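## Task

Place the nine-volt battery inside the chest's drawer labelled M, with everything else left on the table. Drawers lack end stops and can be pulled fully out. Dropping the battery in from a little above the drawer rim is allowed. All drawers must be closed at the end. The chest may slide a few centimetres or rotate a little but must still stand upright. Nothing may rely on the robot holding it for the result to count.

## Robot and tools

Robot: a single arm with a two-finger parallel gripper, working over a table with a chest of labelled drawers. Six joints, base to tip, with ranges in rad: waist -3.491 to 3.491, shoulder -3.140 to 3.140, elbow -1.187 to 4.328, forearm roll -3.316 to 3.316, wrist pitch -3.140 to 3.140, wrist roll -3.927 to 3.927. The base may be tilted relative to the table, and a mount under it counts as part of the arm for the clearance check. Occasionally something briefly pulls on a held part.

Frame: the scene frame has its origin on the table surface directly under the arm's base; +z is up, and +y lies to the left when facing along +x. Positions are metres; orientations are quaternions written w first (qw, qx, qy, qz). The reported hand position can be off, more so at long reach.

Gripper geometry: the fingers point along the gripper's own +z and close along its own x. end_effector_position is the midpoint between the pads; fingertips extend 17.5 mm past it. Pure rotation commands pivot about that point, which lies 25 mm from the last joint's axis toward gripper -y. A flat block protrudes about 9 cm from that axis toward gripper -y and rotates with the gripper, so watch it for collisions.

The row: every motion uses a row of 10 plain numbers, one list for the single arm: x, y, z, qw, qx, qy, qz, position, force_limit, speed. The first seven form an absolute target pose of the gripper point in the scene frame (metres, then a unit quaternion). The last three are finger settings, each in [-1, 1]. position: +1 fully open (50 mm gap), about -0.65 pads touching, -1 means close until an object stops the fingers. force_limit: per-pad force cap, roughly 20 N at -1, 102 N at 0, 185 N at +1 (actual grip can exceed this by up to about 17 %). speed: rate of gap change, 20 mm/s at -1, 85 at 0, 150 at +1. Resend the wanted quaternion in every row to hold an orientation; the one reported may have drifted.

Tools:
- execute_actions {actions, pictures}: actions is an empty list (just report state) or a list with one item. An action item has rows (1 to 15 rows) and optional steps (up to 15, default 15); each row lasts one control step of 1/30 s and the final row repeats to fill the steps. A wait item has only steps (up to 300), counted from the previous result. pictures is a boolean. A call is rejected, sending nothing, if its target lies more than 0.6 m from the last reported position along any gripper axis.
- move {target, speed}: target is one row as above; the gripper follows a straight path to that absolute pose, lasting 0.5 to 10 s (cut off at 10 s). speed is the path's top speed in m/s, 0.002 to 0.5, default 0.25; rotation is capped at twice that in rad/s. Finger values are applied at the start. The path ignores obstacles, the real hand lags and can overshoot the speed, especially with the arm near full stretch.
- wait {seconds}: 0 to 10 s, sends nothing new.
- zoom_image {camera, region}: camera is cam_low (504x504) or cam_wrist (616x616, fisheye); region is [x0, y0, x1, y1] in image pixels from the top-left, at most 504 by 504.
Irreversible.

Control behaviour: each step, the commanded pose is clipped to within 70 mm and 16 degrees of the measured pose, then damped inverse kinematics follows it, favouring position over orientation. After an action ends the arm continues only to the last clipped pose, so far targets need follow-up commands; check the returned pose. Joint target speeds are capped (2.62 rad/s waist and shoulder, 3.14 elbow, 3.93 wrist joints) with 0.5 s ramp-up. The elbow never quite straightens.

Results: the state line shows end_effector_position and end_effector_quat_wxyz. Hand target, when present, is where the controller is currently driving. HELD marks steps whose row was partly or wholly blocked; pose unreachable means the clearance check altered or stopped the command. A move adds a move: line with its ending (done, off_target, moving, held, fault), the limits that acted (paced = pose clipped; held = some steps blocked, after which the arm may lurch faster than speed) and distance to target. object_status: 0 moving, 1 stopped while opening, 2 stopped while closing (a grip), 3 reached commanded position or pads met (usually nothing held). A changed position value resets it to 0 briefly. Finger settings only update when position changes by at least 0.01; to lessen grip force, open first. Opening width is about (250 - position_measured) x 0.202 mm. After a grip at force_limit -1 the status stays 2 even if the object slips out, and grip on a fixed off-centre object fades.

Hazards: the arm is stiff, so aiming even slightly beyond contact with something solid can trigger a fault. Contact torque at a joint's load limit (140 N m for waist, shoulder, elbow; 35.2 N m for the three wrist joints, held weight included) or any external force of 150 N stops the arm for 10 s and drops the rest of the call; the arm yields while stopped. Holding loads warms motors; a MOTOR HOT line warns, and reaching the limit brakes the arm (OVER-TEMPERATURE FAULT). Move slowly near contact, avoid slams, drops and hard shoves, never knock items off the table, keep the chest upright, and leave drawers closed with the battery resting freely inside.

Cameras: cam_low is fixed, cam_wrist rides on the hand. Calibration is given as K, distortion and T_world_to_cam (world to camera, metres), accurate to a few degrees and millimetres.

Each tool is called after ">>>" as name(argument=value, ...) on one line, values as JSON.

## Session

>>> execute_actions(actions=[])

Scene clock: 0.00 s of 7200.00 s.
end_effector_position=(+0.5392, +0.0623, +0.3643) position_measured=3 object_status=3 end_effector_quat_wxyz=(+0.623, +0.355, +0.639, +0.277)
Joint positions: [-0.169 -0.323 -1.015  2.959 -0.644 -2.279]
Joint velocities: [-0.002  0.    -0.    -0.     0.001 -0.   ]
Hand target: +0.539, +0.062, +0.364; +0.623, +0.355, +0.639, +0.277

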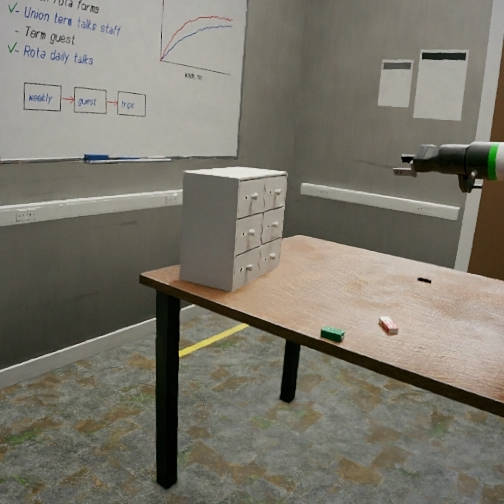

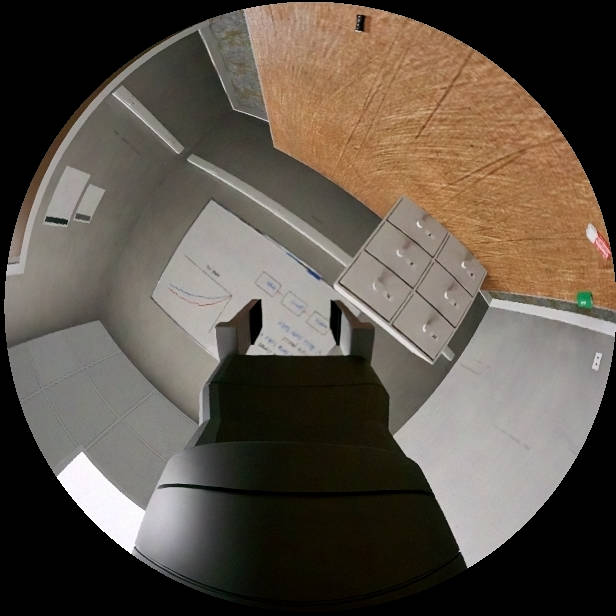

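>>> zoom_image(camera="cam_wrist", region=[330, 190, 610, 370])

>>> zoom_image(camera="cam_low", region=[170, 160, 450, 350])

Region (330, 190, 610, 370) of cam_wrist's 616x616 image, scaled by 1.800, with more detail than that image has; it fills the top 324 rows of this view, and the rest is white.

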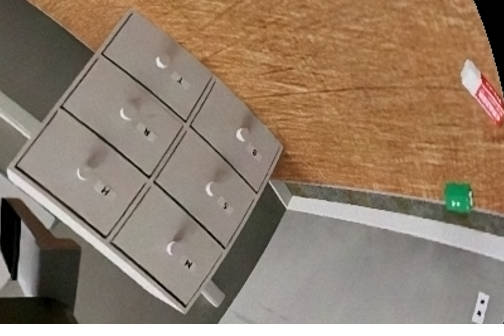

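Region (170, 160, 450, 350) of cam_low's 504x504 image, scaled by 1.800, with more detail than that image has; it fills the top 342 rows of this view, and the rest is white.

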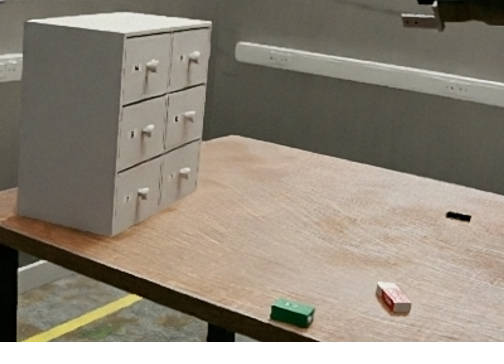

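>>> move(target=[0.76, 0.21, 0.265, 0.445, 0.445, 0.5495, 0.5495, 1, 0, 0])

Scene clock: 21.20 s of 7200.00 s.
end_effector_position=(+0.7600, +0.2101, +0.2646) position_measured=3 object_status=3 end_effector_quat_wxyz=(+0.446, +0.446, +0.549, +0.549)
Joint positions: [-0.114  0.491 -0.395  3.318 -0.884 -3.176]
Joint velocities: [ 0.001  0.003  0.005  0.001  0.    -0.002]
Hand target: +0.760, +0.210, +0.265; +0.446, +0.446, +0.549, +0.549
Off the commanded pose: 0.000 m, 0 deg.
joint sent to its limit — the command would take joint 4 (forearm roll) past its upper limit, so that joint was sent only as far as its limit.
After step 90, 16.20 s passed at rest.
move: done
camera_calibration (this result's frames):
cam_wrist: T_world_to_cam=[[-0.238282, 0.971179, -0.00568948, -0.0251662], [-0.225189, -0.0495502, 0.973054, -0.066817], [0.944729, 0.233142, 0.230505, -0.684247], [0, 0, 0, 1]] pos_world=[0.625384, 0.180657, 0.222596]

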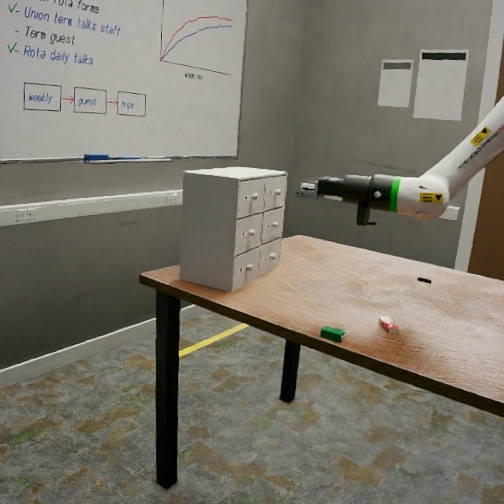

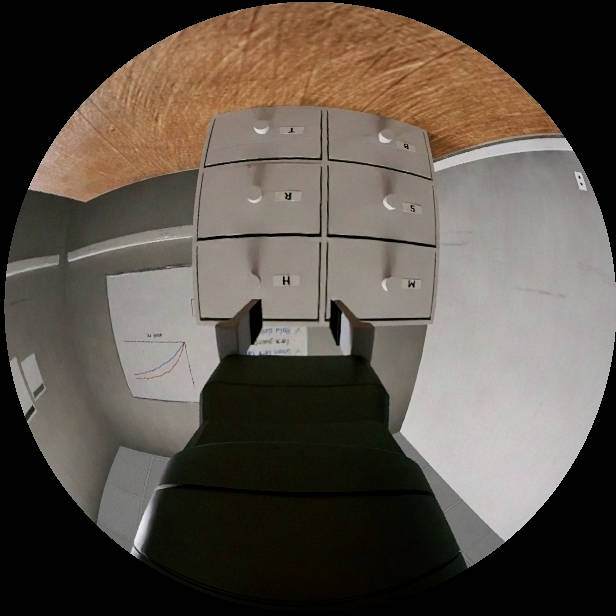

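>>> move(target=[0.775, 0.323, 0.26, 0.445, 0.445, 0.5495, 0.5495, 1, 0, 0])

Scene clock: 29.00 s of 7200.00 s.
end_effector_position=(+0.7751, +0.3228, +0.2601) position_measured=3 object_status=3 end_effector_quat_wxyz=(+0.445, +0.445, +0.549, +0.550)
Joint positions: [ 0.105  0.621 -0.294  3.039 -0.908 -3.002]
Joint velocities: [ 0.003  0.003  0.003 -0.006 -0.     0.004]
Hand target: +0.775, +0.323, +0.260; +0.445, +0.445, +0.549, +0.550
Off the commanded pose: 0.000 m, 0 deg.
After step 90, 3.80 s passed at rest.
move: done
camera_calibration (this result's frames):
cam_wrist: T_world_to_cam=[[-0.241151, 0.970465, -0.0065444, -0.128362], [-0.225486, -0.0494696, 0.97299, -0.0532131], [0.943929, 0.236114, 0.230756, -0.724153], [0, 0, 0, 1]] pos_world=[0.640596, 0.29292, 0.218038]

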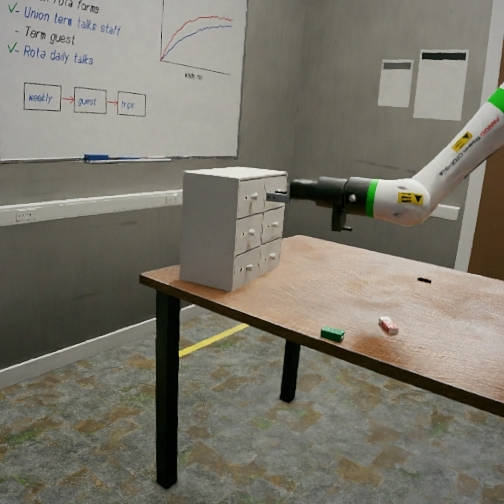

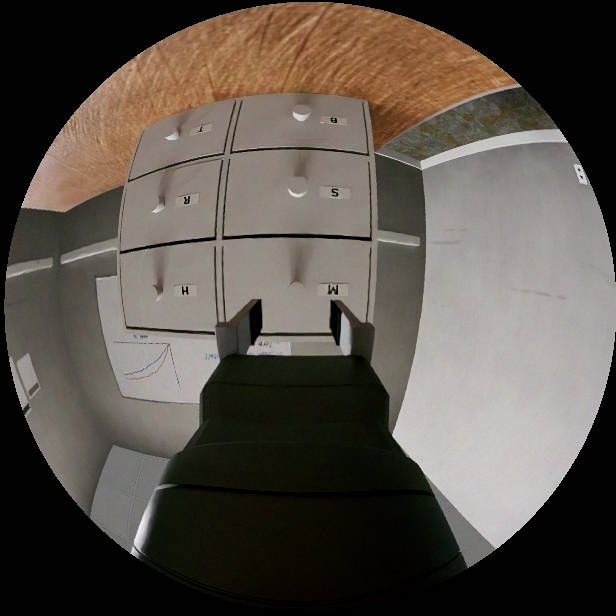

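>>> move(target=[0.815, 0.329, 0.252, 0.445, 0.445, 0.5495, 0.5495, 1, 0, 0], speed=0.08)

Scene clock: 34.30 s of 7200.00 s.
end_effector_position=(+0.8149, +0.3289, +0.2520) position_measured=3 object_status=3 end_effector_quat_wxyz=(+0.445, +0.445, +0.550, +0.549)
Joint positions: [ 0.094  0.698 -0.173  3.051 -0.863 -3.006]
Joint velocities: [0.001 0.002 0.004 0.    0.002 0.001]
Hand target: +0.815, +0.329, +0.252; +0.445, +0.445, +0.550, +0.549
Off the commanded pose: 0.000 m, 0 deg.
After step 90, 1.37 s passed at rest.
move: done
camera_calibration (this result's frames):
cam_wrist: T_world_to_cam=[[-0.241563, 0.970361, -0.00690411, -0.124231], [-0.22537, -0.0491809, 0.973031, -0.0362912], [0.943851, 0.236604, 0.230571, -0.761324], [0, 0, 0, 1]] pos_world=[0.680388, 0.298897, 0.209994]

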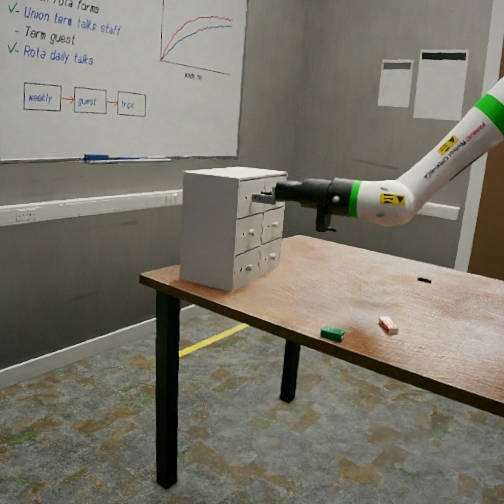

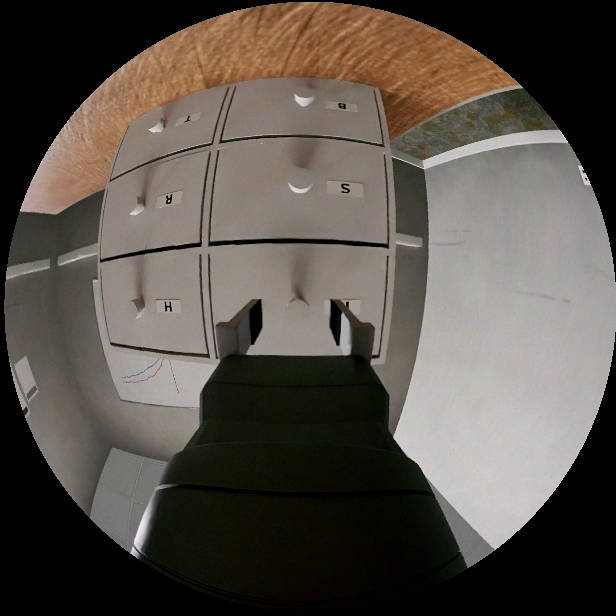

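>>> move(target=[0.849, 0.336, 0.252, 0.445, 0.445, 0.5495, 0.5495, 1, 0, 0], speed=0.05)

>>> move(target=[0.849, 0.336, 0.252, 0.445, 0.445, 0.5495, 0.5495, -1, 0, 0], speed=0.05)

Scene clock: 40.53 s of 7200.00 s.
end_effector_position=(+0.8489, +0.3359, +0.2520) position_measured=3 object_status=3 end_effector_quat_wxyz=(+0.445, +0.445, +0.550, +0.549)
Joint positions: [ 0.089  0.756 -0.063  3.053 -0.811 -3.003]
Joint velocities: [-0.     0.002  0.004 -0.     0.002  0.002]
Hand target: +0.849, +0.336, +0.252; +0.445, +0.445, +0.550, +0.549
Off the commanded pose: 0.000 m, 0 deg.
After step 90, 2.17 s passed at rest.
move: done
camera_calibration (this result's frames):
cam_wrist: T_world_to_cam=[[-0.241531, 0.970368, -0.00690603, -0.12284], [-0.225383, -0.0491744, 0.973028, -0.0282708], [0.943857, 0.236573, 0.230582, -0.795078], [0, 0, 0, 1]] pos_world=[0.714398, 0.305904, 0.20999]

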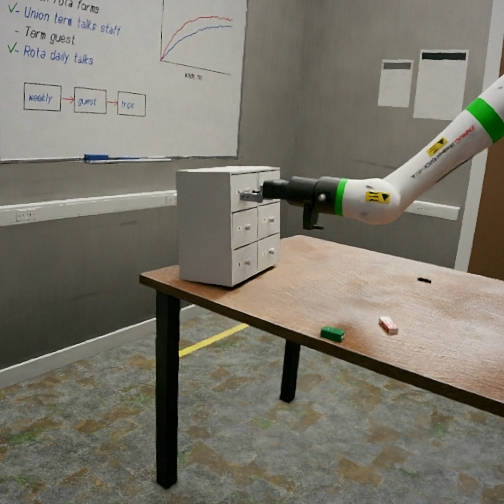

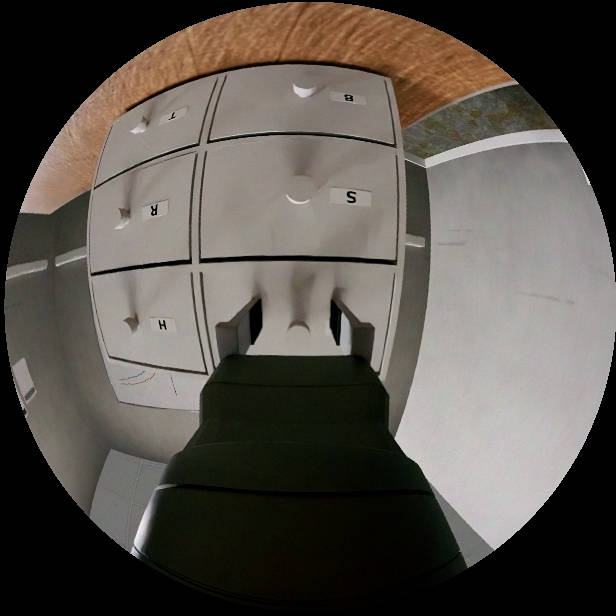

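Scene clock: 41.23 s of 7200.00 s.
end_effector_position=(+0.8490, +0.3359, +0.2520) position_measured=200 object_status=2 end_effector_quat_wxyz=(+0.445, +0.445, +0.550, +0.549)
Joint positions: [ 0.089  0.756 -0.062  3.053 -0.81  -3.003]
Joint velocities: [-0.     0.     0.001  0.    -0.     0.   ]
Hand target: +0.849, +0.336, +0.252; +0.445, +0.445, +0.550, +0.550
Off the commanded pose: 0.000 m, 0 deg.
move: done
camera_calibration (this result's frames):
cam_wrist: T_world_to_cam=[[-0.241554, 0.970363, -0.00694761, -0.122796], [-0.225375, -0.0491362, 0.973032, -0.0282295], [0.943853, 0.236605, 0.230565, -0.795202], [0, 0, 0, 1]] pos_world=[0.714529, 0.305918, 0.20996]

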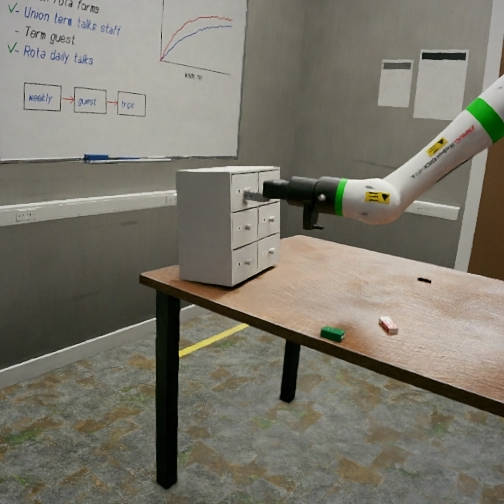

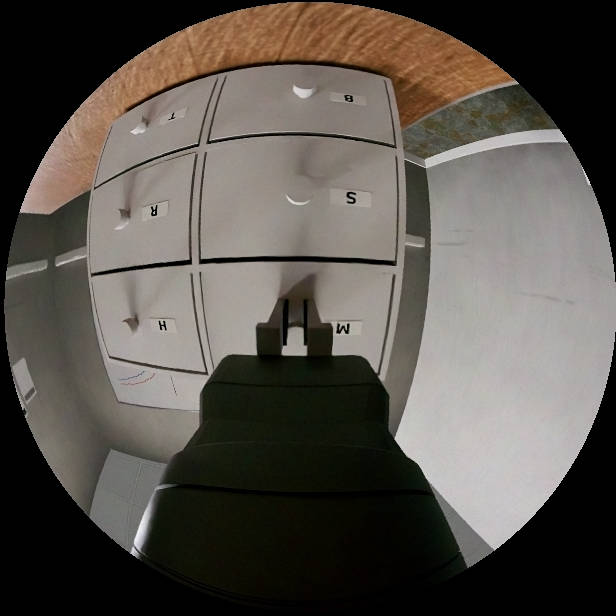

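>>> move(target=[0.735, 0.312, 0.247, 0.445, 0.445, 0.5495, 0.5495, -1, 0, 0], speed=0.06)

>>> move(target=[0.735, 0.312, 0.247, 0.445, 0.445, 0.5495, 0.5495, 1, 0, 0])

>>> move(target=[0.66, 0.296, 0.25, 0.445, 0.445, 0.5495, 0.5495, 1, 0, 0], speed=0.1)

Scene clock: 47.57 s of 7200.00 s.
end_effector_position=(+0.7351, +0.3123, +0.2471) position_measured=200 object_status=2 end_effector_quat_wxyz=(+0.445, +0.445, +0.550, +0.550)
Joint positions: [ 0.106  0.582 -0.414  3.045 -0.988 -3.012]
Joint velocities: [-0.    -0.002 -0.005 -0.    -0.003 -0.001]
Hand target: +0.735, +0.312, +0.247; +0.445, +0.445, +0.550, +0.550
Off the commanded pose: 0.000 m, 0 deg.
After step 90, 1.00 s passed at rest.
move: done
camera_calibration (this result's frames):
cam_wrist: T_world_to_cam=[[-0.2418, 0.970304, -0.00658954, -0.127363], [-0.225313, -0.04954, 0.973026, -0.0502003], [0.943805, 0.236762, 0.230601, -0.681002], [0, 0, 0, 1]] pos_world=[0.600626, 0.28233, 0.205047]

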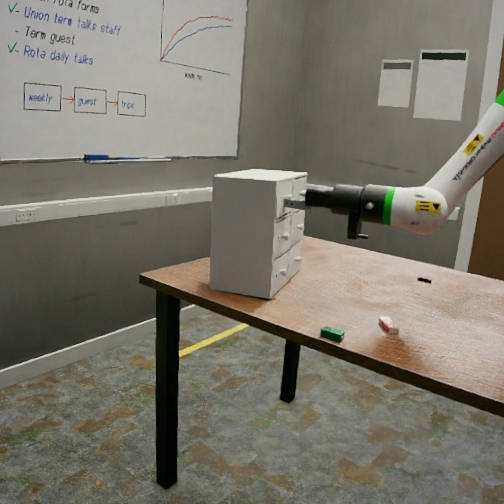

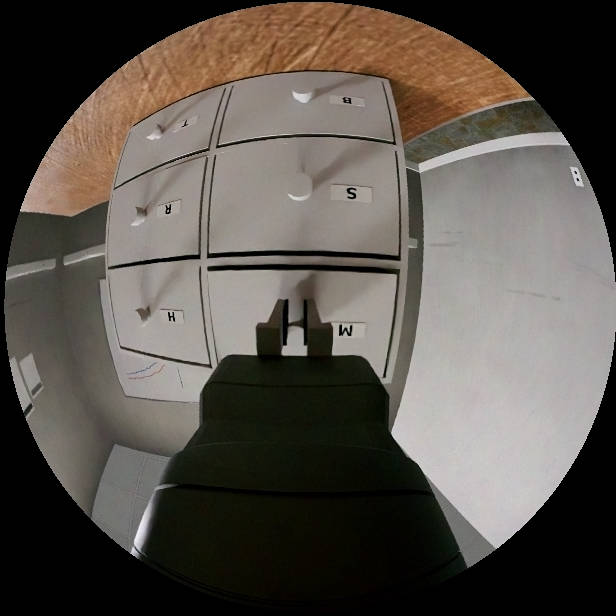

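Scene clock: 48.27 s of 7200.00 s.
end_effector_position=(+0.7350, +0.3120, +0.2471) position_measured=3 object_status=0 end_effector_quat_wxyz=(+0.445, +0.445, +0.549, +0.550)
Joint positions: [ 0.105  0.582 -0.415  3.045 -0.988 -3.012]
Joint velocities: [ 0.001 -0.     0.001 -0.    -0.     0.   ]
Hand target: +0.735, +0.312, +0.247; +0.445, +0.445, +0.550, +0.550
Off the commanded pose: 0.000 m, 0 deg.
move: done
camera_calibration (this result's frames):
cam_wrist: T_world_to_cam=[[-0.241605, 0.970351, -0.00678377, -0.12719], [-0.225454, -0.0493328, 0.973004, -0.050217], [0.943821, 0.236612, 0.230689, -0.68081], [0, 0, 0, 1]] pos_world=[0.600511, 0.28203, 0.205054]

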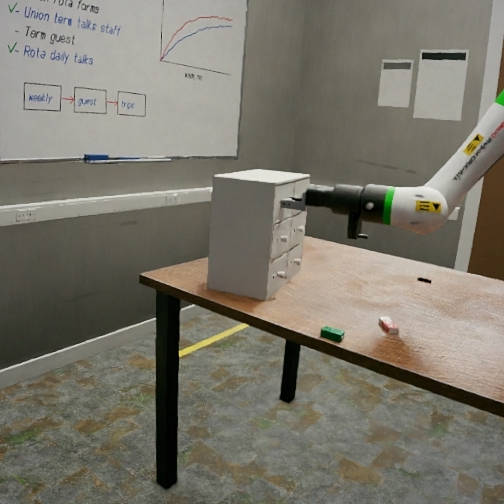

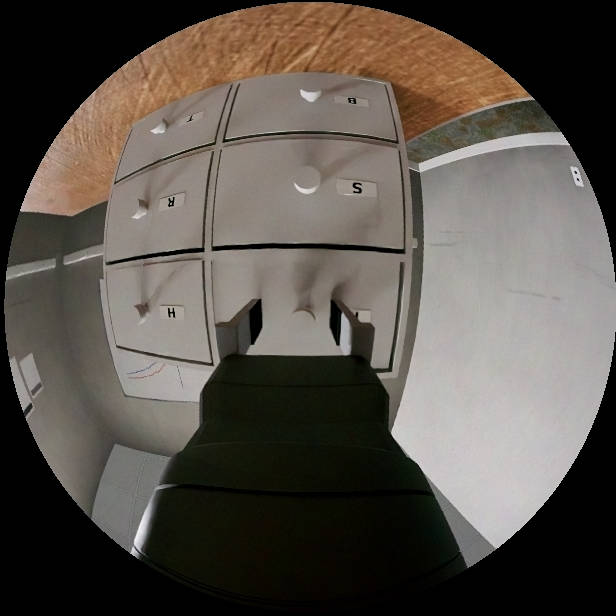

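Scene clock: 49.47 s of 7200.00 s.
end_effector_position=(+0.6601, +0.2962, +0.2500) position_measured=3 object_status=3 end_effector_quat_wxyz=(+0.445, +0.445, +0.549, +0.550)
Joint positions: [ 0.122  0.464 -0.625  3.031 -1.082 -3.013]
Joint velocities: [ 0.001 -0.003 -0.004 -0.    -0.002 -0.001]
Hand target: +0.660, +0.296, +0.250; +0.445, +0.445, +0.549, +0.550
Off the commanded pose: 0.000 m, 0 deg.
move: done
camera_calibration (this result's frames):
cam_wrist: T_world_to_cam=[[-0.241681, 0.970333, -0.00668721, -0.129904], [-0.225333, -0.0494182, 0.973028, -0.070818], [0.94383, 0.23667, 0.230592, -0.607074], [0, 0, 0, 1]] pos_world=[0.525622, 0.266227, 0.208025]

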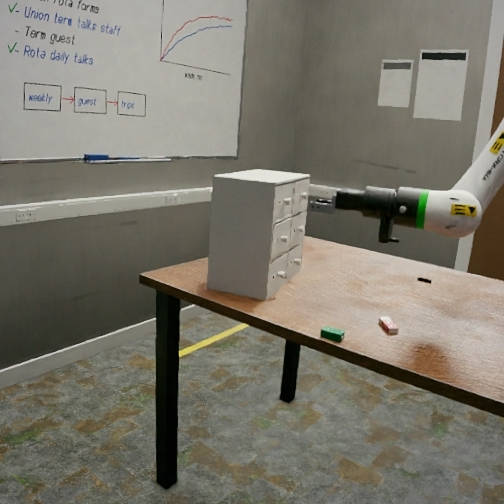

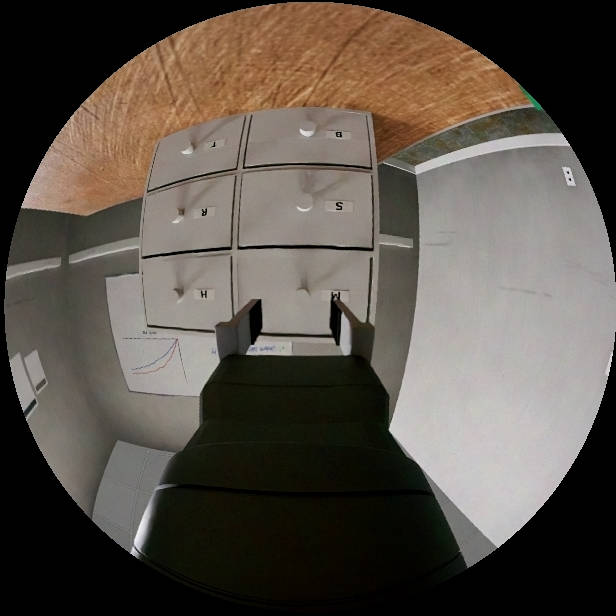

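>>> move(target=[0.735, 0.317, 0.243, 0.445, 0.445, 0.5495, 0.5495, 1, 0, 0], speed=0.08)

>>> move(target=[0.735, 0.317, 0.243, 0.445, 0.445, 0.5495, 0.5495, -1, -0.8, 0])

>>> move(target=[0.697, 0.306, 0.243, 0.445, 0.445, 0.5495, 0.5495, -1, -0.8, 0], speed=0.04)

Scene clock: 55.57 s of 7200.00 s.
end_effector_position=(+0.7349, +0.3168, +0.2429) position_measured=3 object_status=3 end_effector_quat_wxyz=(+0.445, +0.445, +0.550, +0.549)
Joint positions: [ 0.115  0.595 -0.41   3.035 -0.998 -3.007]
Joint velocities: [-0.     0.002  0.003 -0.     0.     0.   ]
Hand target: +0.735, +0.317, +0.243; +0.445, +0.445, +0.550, +0.549
Off the commanded pose: 0.000 m, 0 deg.
After step 90, 1.70 s passed at rest.
move: done
camera_calibration (this result's frames):
cam_wrist: T_world_to_cam=[[-0.24164, 0.97034, -0.0070302, -0.13184], [-0.225365, -0.049072, 0.973038, -0.0461505], [0.943833, 0.236709, 0.230538, -0.680877], [0, 0, 0, 1]] pos_world=[0.600376, 0.286835, 0.200948]

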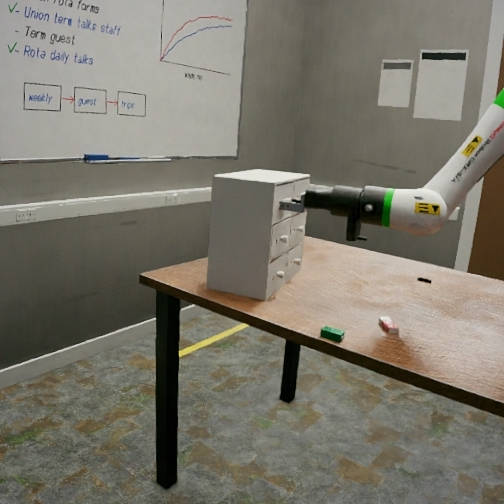

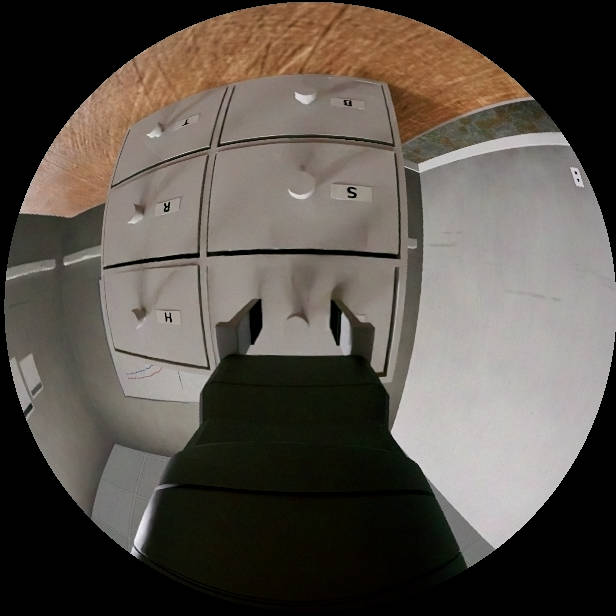

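Scene clock: 56.27 s of 7200.00 s.
end_effector_position=(+0.7350, +0.3170, +0.2430) position_measured=172 object_status=2 end_effector_quat_wxyz=(+0.445, +0.445, +0.549, +0.549)
Joint positions: [ 0.115  0.595 -0.41   3.034 -0.998 -3.007]
Joint velocities: [ 0.    -0.    -0.    -0.     0.001  0.001]
Hand target: +0.735, +0.317, +0.243; +0.445, +0.445, +0.550, +0.550
Off the commanded pose: 0.000 m, 0 deg.
move: done
camera_calibration (this result's frames):
cam_wrist: T_world_to_cam=[[-0.241531, 0.970369, -0.00682674, -0.132058], [-0.225352, -0.0492461, 0.973032, -0.0461149], [0.943864, 0.236556, 0.230569, -0.681035], [0, 0, 0, 1]] pos_world=[0.600516, 0.286977, 0.200995]

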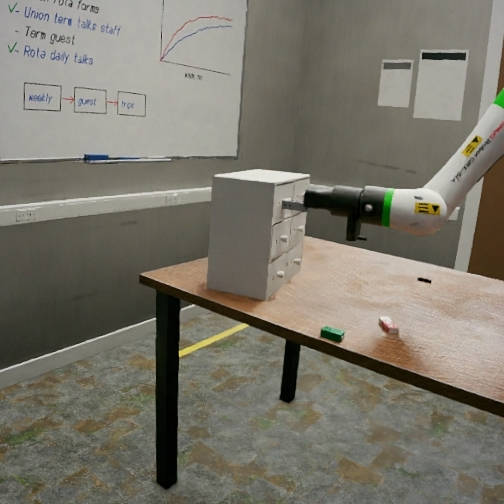

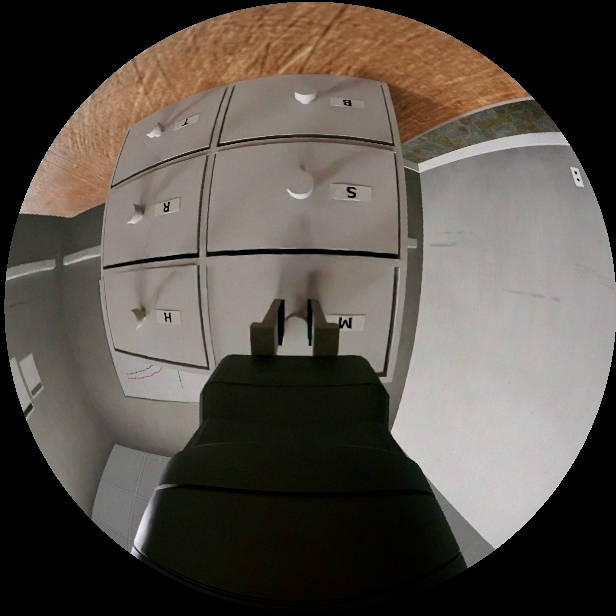

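Scene clock: 57.60 s of 7200.00 s.
end_effector_position=(+0.6971, +0.3061, +0.2430) position_measured=172 object_status=2 end_effector_quat_wxyz=(+0.445, +0.445, +0.550, +0.550)
Joint positions: [ 0.117  0.537 -0.52   3.036 -1.05  -3.012]
Joint velocities: [-0.001 -0.002 -0.003  0.    -0.002 -0.   ]
Hand target: +0.697, +0.306, +0.243; +0.445, +0.445, +0.550, +0.550
Off the commanded pose: 0.000 m, 0 deg.
move: done
camera_calibration (this result's frames):
cam_wrist: T_world_to_cam=[[-0.241661, 0.970337, -0.00676027, -0.130629], [-0.225345, -0.0493426, 0.973029, -0.0551874], [0.943833, 0.236666, 0.230584, -0.642709], [0, 0, 0, 1]] pos_world=[0.562605, 0.276138, 0.201014]

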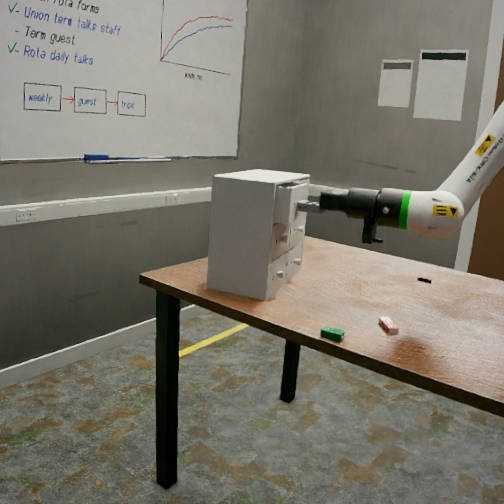

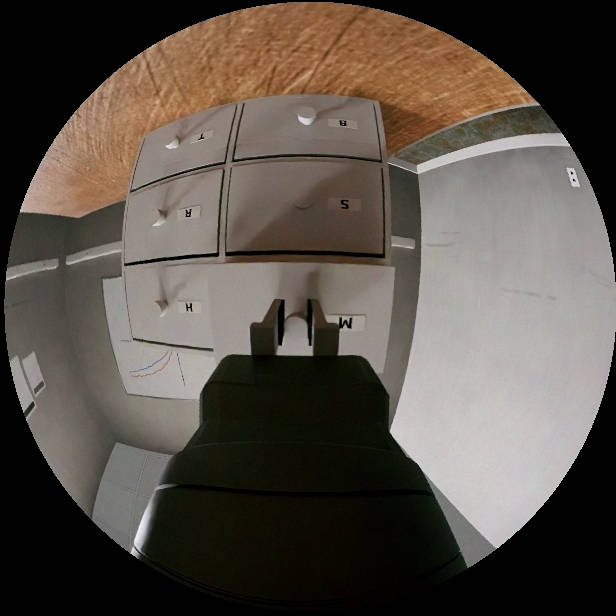

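Works. Continue.

>>> move(target=[0.645, 0.291, 0.243, 0.445, 0.445, 0.5495, 0.5495, -1, -0.8, 0], speed=0.04)

>>> move(target=[0.645, 0.291, 0.243, 0.445, 0.445, 0.5495, 0.5495, 1, 0, 0])

>>> move(target=[0.58, 0.275, 0.25, 0.445, 0.445, 0.5495, 0.5495, 1, 0, 0], speed=0.1)

Scene clock: 63.23 s of 7200.00 s.
end_effector_position=(+0.6451, +0.2912, +0.2430) position_measured=172 object_status=2 end_effector_quat_wxyz=(+0.445, +0.445, +0.550, +0.550)
Joint positions: [ 0.12   0.459 -0.667  3.036 -1.118 -3.019]
Joint velocities: [ 0.001 -0.002 -0.003 -0.    -0.002  0.001]
Hand target: +0.645, +0.291, +0.243; +0.445, +0.445, +0.550, +0.550
Off the commanded pose: 0.000 m, 0 deg.
After step 90, 0.93 s passed at rest.
move: done
camera_calibration (this result's frames):
cam_wrist: T_world_to_cam=[[-0.241716, 0.970323, -0.00675603, -0.128649], [-0.225346, -0.0493609, 0.973028, -0.0676444], [0.943818, 0.236719, 0.23059, -0.590086], [0, 0, 0, 1]] pos_world=[0.510593, 0.261176, 0.201019]

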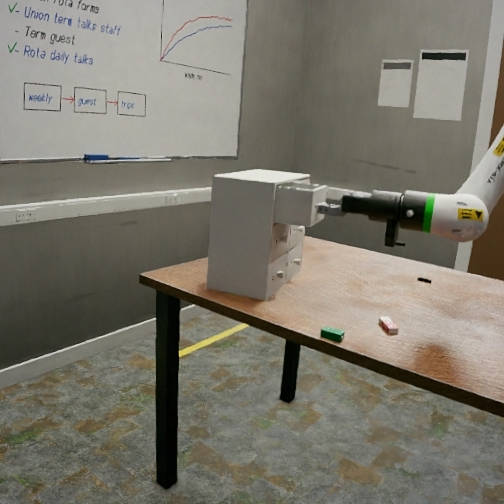

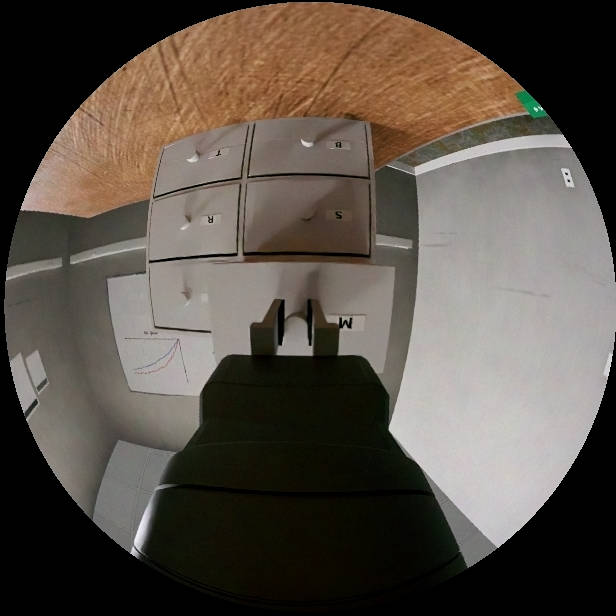

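Scene clock: 63.93 s of 7200.00 s.
end_effector_position=(+0.6450, +0.2911, +0.2430) position_measured=3 object_status=3 end_effector_quat_wxyz=(+0.445, +0.445, +0.550, +0.550)
Joint positions: [ 0.12   0.458 -0.667  3.036 -1.118 -3.019]
Joint velocities: [-0.002 -0.    -0.001 -0.     0.001  0.002]
Hand target: +0.645, +0.291, +0.243; +0.445, +0.445, +0.550, +0.550
Off the commanded pose: 0.000 m, 0 deg.
move: done
camera_calibration (this result's frames):
cam_wrist: T_world_to_cam=[[-0.241696, 0.970328, -0.00683721, -0.128565], [-0.225363, -0.0492787, 0.973028, -0.0676747], [0.943819, 0.236718, 0.230586, -0.589945], [0, 0, 0, 1]] pos_world=[0.510476, 0.261066, 0.201003]

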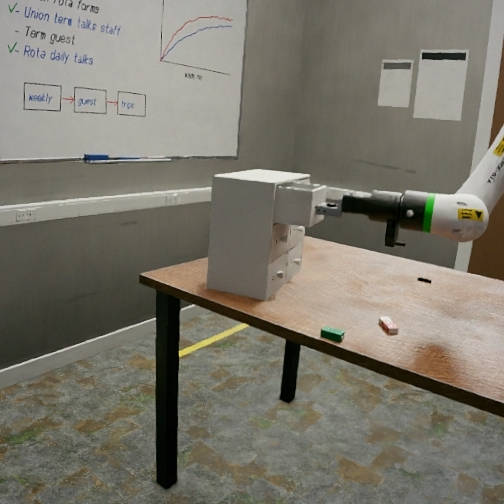

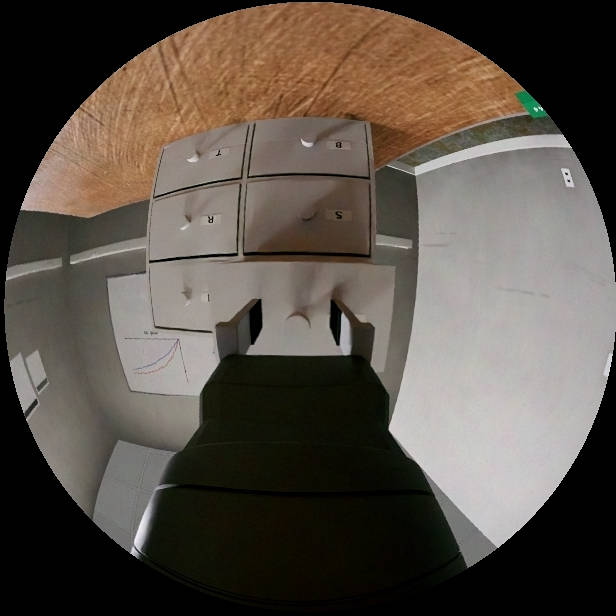

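Scene clock: 65.03 s of 7200.00 s.
end_effector_position=(+0.5801, +0.2752, +0.2500) position_measured=3 object_status=3 end_effector_quat_wxyz=(+0.445, +0.445, +0.549, +0.550)
Joint positions: [ 0.136  0.345 -0.841  3.022 -1.178 -3.019]
Joint velocities: [-0.    -0.003 -0.004 -0.    -0.002  0.001]
Hand target: +0.580, +0.275, +0.250; +0.445, +0.445, +0.549, +0.550
Off the commanded pose: 0.000 m, 0 deg.
move: done
camera_calibration (this result's frames):
cam_wrist: T_world_to_cam=[[-0.241641, 0.970343, -0.00658078, -0.128889], [-0.225313, -0.0495099, 0.973028, -0.0898673], [0.943845, 0.236606, 0.230594, -0.526571], [0, 0, 0, 1]] pos_world=[0.445609, 0.245208, 0.20802]

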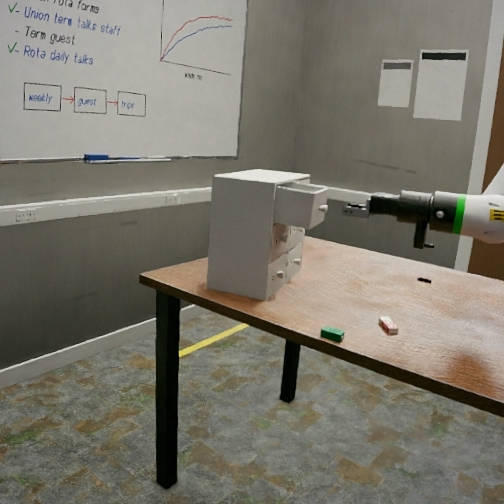

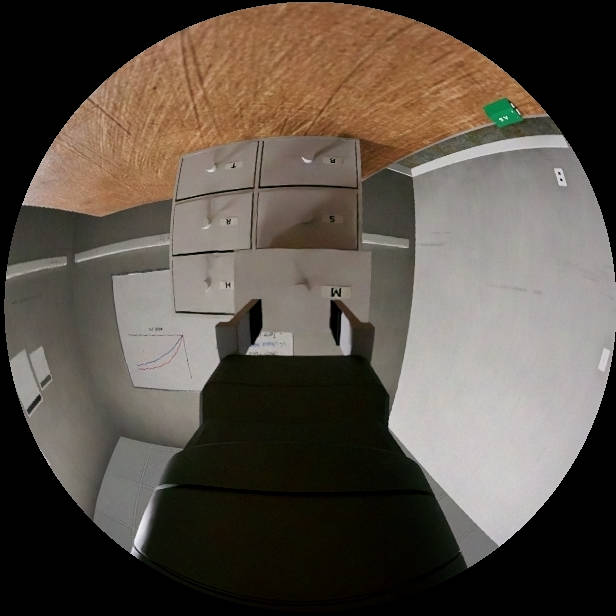

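>>> move(target=[0.51, 0.47, 0.13, 0, 0.707, 0.707, 0, 1, 0, 0])

Scene clock: 73.57 s of 7200.00 s.
end_effector_position=(+0.5099, +0.4690, +0.1289) position_measured=3 object_status=3 end_effector_quat_wxyz=(+0.000, +0.708, +0.706, -0.003)
Joint positions: [ 0.746  0.839  0.545  0.053 -1.342 -0.946]
Joint velocities: [-0.002  0.01   0.017 -0.003 -0.016  0.003]
Hand target: +0.510, +0.469, +0.129; +0.000, +0.708, +0.706, -0.003
Off the commanded pose: 0.002 m, 0 deg.
After step 90, 1.70 s passed at rest.
move: done; limits=paced
camera_calibration (this result's frames):
cam_wrist: T_world_to_cam=[[-0.00416937, 0.999545, 0.029888, -0.474159], [0.973853, -0.00273031, 0.227162, -0.515514], [0.22714, 0.0300536, -0.973398, 0.139283], [0, 0, 0, 1]] pos_world=[0.468421, 0.468349, 0.266855]

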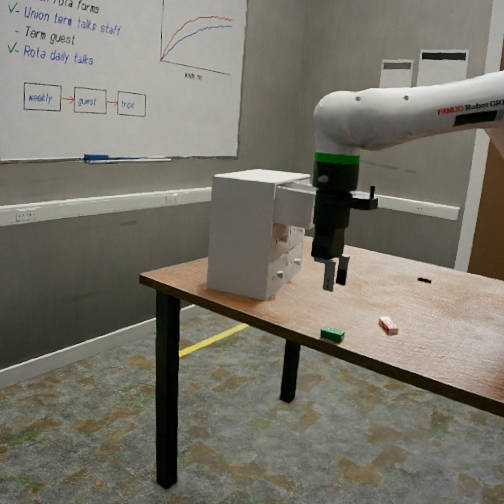

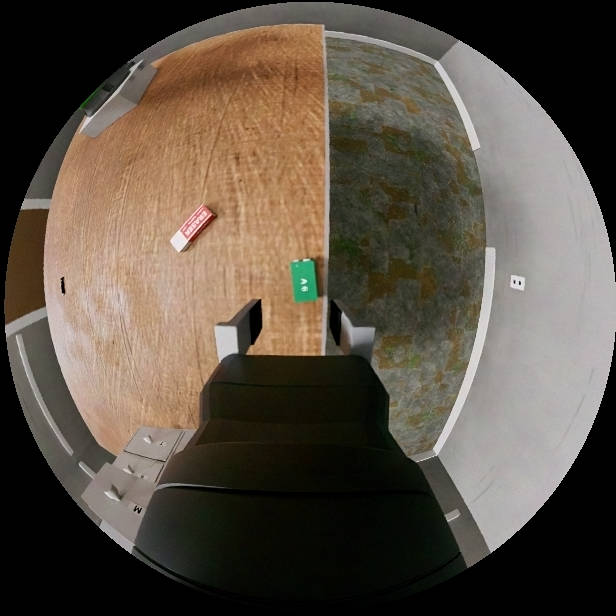

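>>> move(target=[0.498, 0.471, 0.022, 0, 0.707, 0.707, 0, 1, 0, 0], speed=0.1)

>>> move(target=[0.498, 0.471, 0.022, 0, 0.707, 0.707, 0, -1, -0.5, 0])

>>> move(target=[0.52, 0.42, 0.36, 0, 0.707, 0.707, 0, -1, -0.5, 0], speed=0.2)

>>> move(target=[0.705, 0.308, 0.35, 0, 0.707, 0.707, 0, -1, -0.5, 0], speed=0.15)

Scene clock: 81.57 s of 7200.00 s.
end_effector_position=(+0.4981, +0.4711, +0.0221) position_measured=3 object_status=3 end_effector_quat_wxyz=(-0.000, +0.707, +0.707, +0.000)
Joint positions: [ 0.753  0.912  0.407  0.057 -1.125 -0.963]
Joint velocities: [ 0.     0.001 -0.001  0.     0.003 -0.001]
Hand target: +0.498, +0.471, +0.022; -0.000, +0.707, +0.707, +0.000
Off the commanded pose: 0.000 m, 0 deg.
After step 90, 3.50 s passed at rest.
move: done
camera_calibration (this result's frames):
cam_wrist: T_world_to_cam=[[-0.00715441, 0.999372, 0.0347048, -0.471717], [0.973038, -0.00104351, 0.230642, -0.480139], [0.230533, 0.0354192, -0.97242, 0.0336731], [0, 0, 0, 1]] pos_world=[0.456056, 0.469727, 0.159855]

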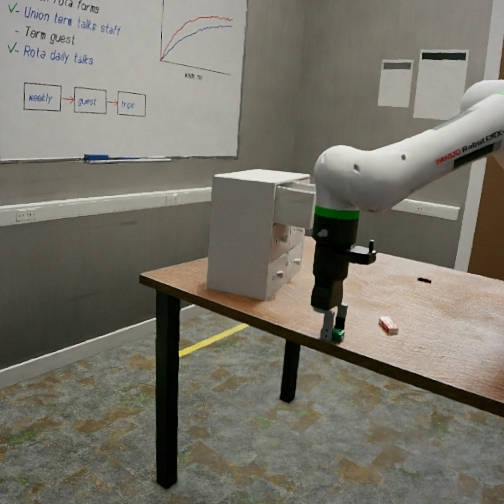

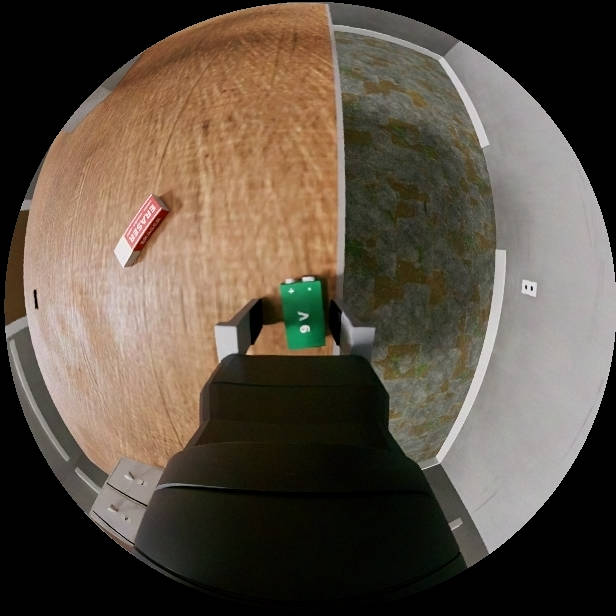

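Scene clock: 82.27 s of 7200.00 s.
end_effector_position=(+0.4980, +0.4710, +0.0220) position_measured=124 object_status=2 end_effector_quat_wxyz=(+0.000, +0.707, +0.707, -0.000)
Joint positions: [ 0.753  0.912  0.407  0.057 -1.125 -0.963]
Joint velocities: [ 0.001 -0.    -0.     0.    -0.001  0.   ]
Hand target: +0.498, +0.471, +0.022; -0.000, +0.707, +0.707, -0.000
Off the commanded pose: 0.000 m, 0 deg.
move: done
camera_calibration (this result's frames):
cam_wrist: T_world_to_cam=[[-0.00686403, 0.999378, 0.0345815, -0.471736], [0.973038, -0.00129773, 0.23064, -0.479925], [0.230542, 0.0352323, -0.972424, 0.0336913], [0, 0, 0, 1]] pos_world=[0.45598, 0.469633, 0.159766]

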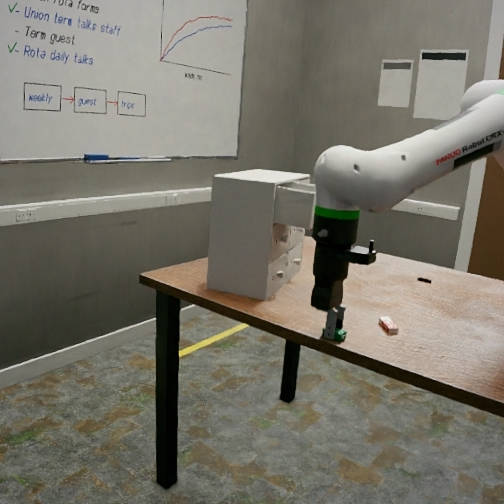

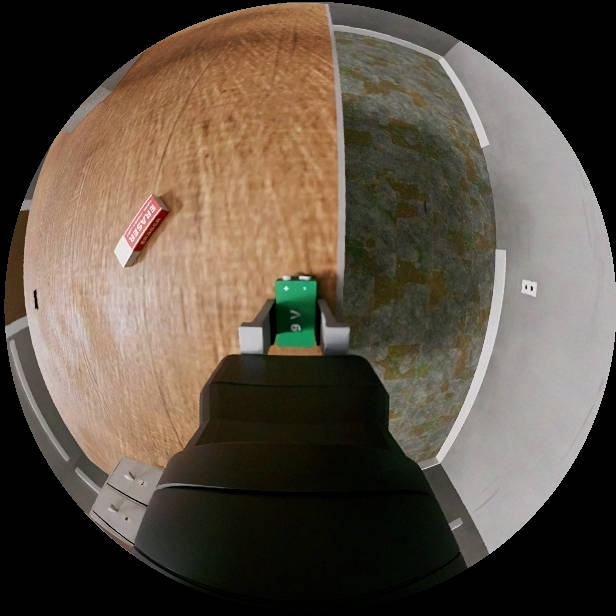

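Scene clock: 84.50 s of 7200.00 s.
end_effector_position=(+0.5196, +0.4196, +0.3600) position_measured=124 object_status=2 end_effector_quat_wxyz=(-0.000, +0.708, +0.707, +0.000)
Joint positions: [ 0.71   0.757  0.957  0.056 -1.827 -0.882]
Joint velocities: [-0.002  0.007  0.014 -0.001 -0.008 -0.   ]
Hand target: +0.520, +0.420, +0.360; -0.000, +0.708, +0.707, -0.000
Off the commanded pose: 0.001 m, 0 deg.
move: done
camera_calibration (this result's frames):
cam_wrist: T_world_to_cam=[[-0.00570794, 0.999382, 0.0346983, -0.432575], [0.973025, -0.00245198, 0.230686, -0.578537], [0.230629, 0.0350791, -0.972409, 0.359188], [0, 0, 0, 1]] pos_world=[0.477623, 0.418289, 0.497748]

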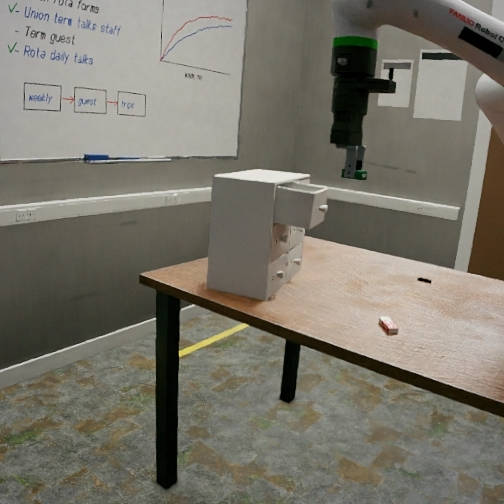

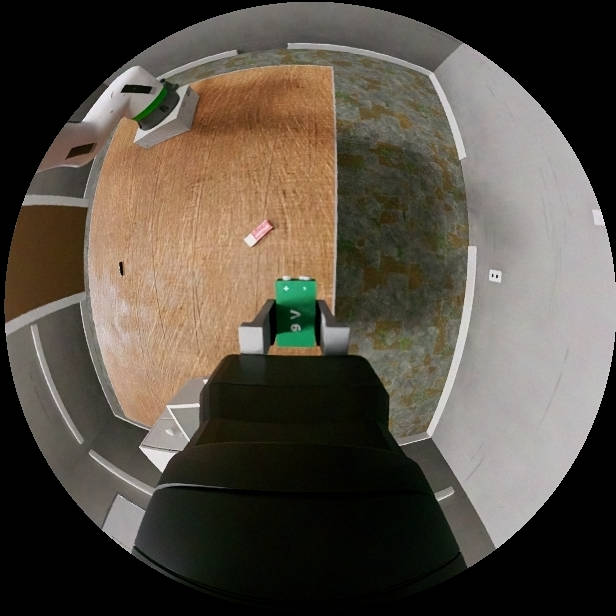

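Scene clock: 86.43 s of 7200.00 s.
end_effector_position=(+0.7030, +0.3071, +0.3490) position_measured=124 object_status=2 end_effector_quat_wxyz=(+0.027, +0.707, +0.703, +0.072)
Joint positions: [ 0.443  1.087  1.538  0.102 -1.91  -0.587]
Joint velocities: [-0.001  0.001 -0.001  0.002  0.003  0.003]
Hand target: +0.703, +0.307, +0.349; +0.027, +0.707, +0.703, +0.072
Off the commanded pose: 0.002 m, 9 deg.
elbow stopped short: the move would have taken joint 3 (elbow) straighter than the controller allows; a more bent joint 3 avoids this.
move: off_target
camera_calibration (this result's frames):
cam_wrist: T_world_to_cam=[[-0.0105066, 0.995189, 0.0974075, -0.335919], [0.931609, -0.0256509, 0.362555, -0.764526], [0.363309, 0.094555, -0.926858, 0.18278], [0, 0, 0, 1]] pos_world=[0.642304, 0.297409, 0.479315]

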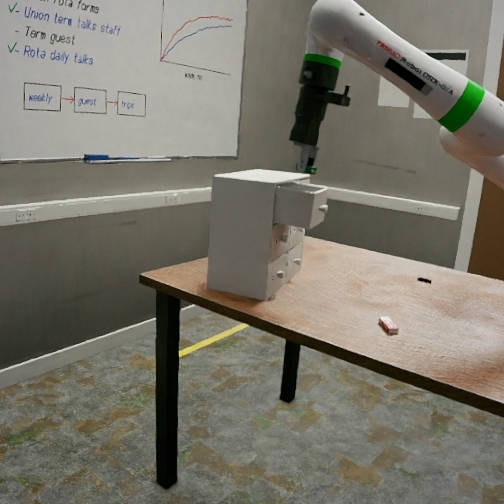

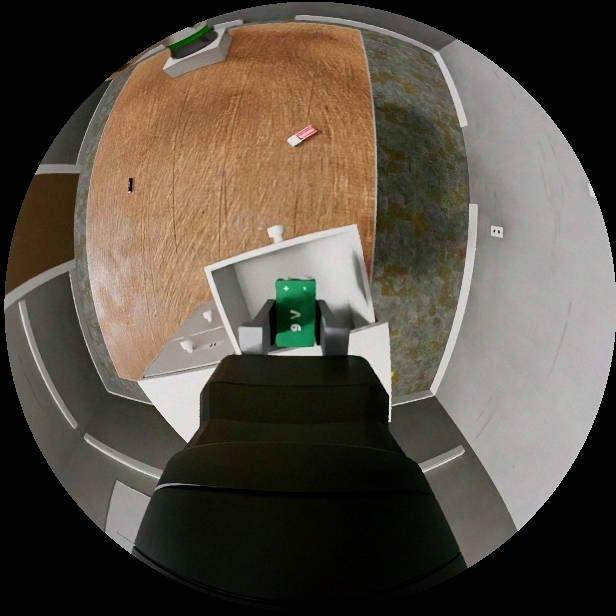

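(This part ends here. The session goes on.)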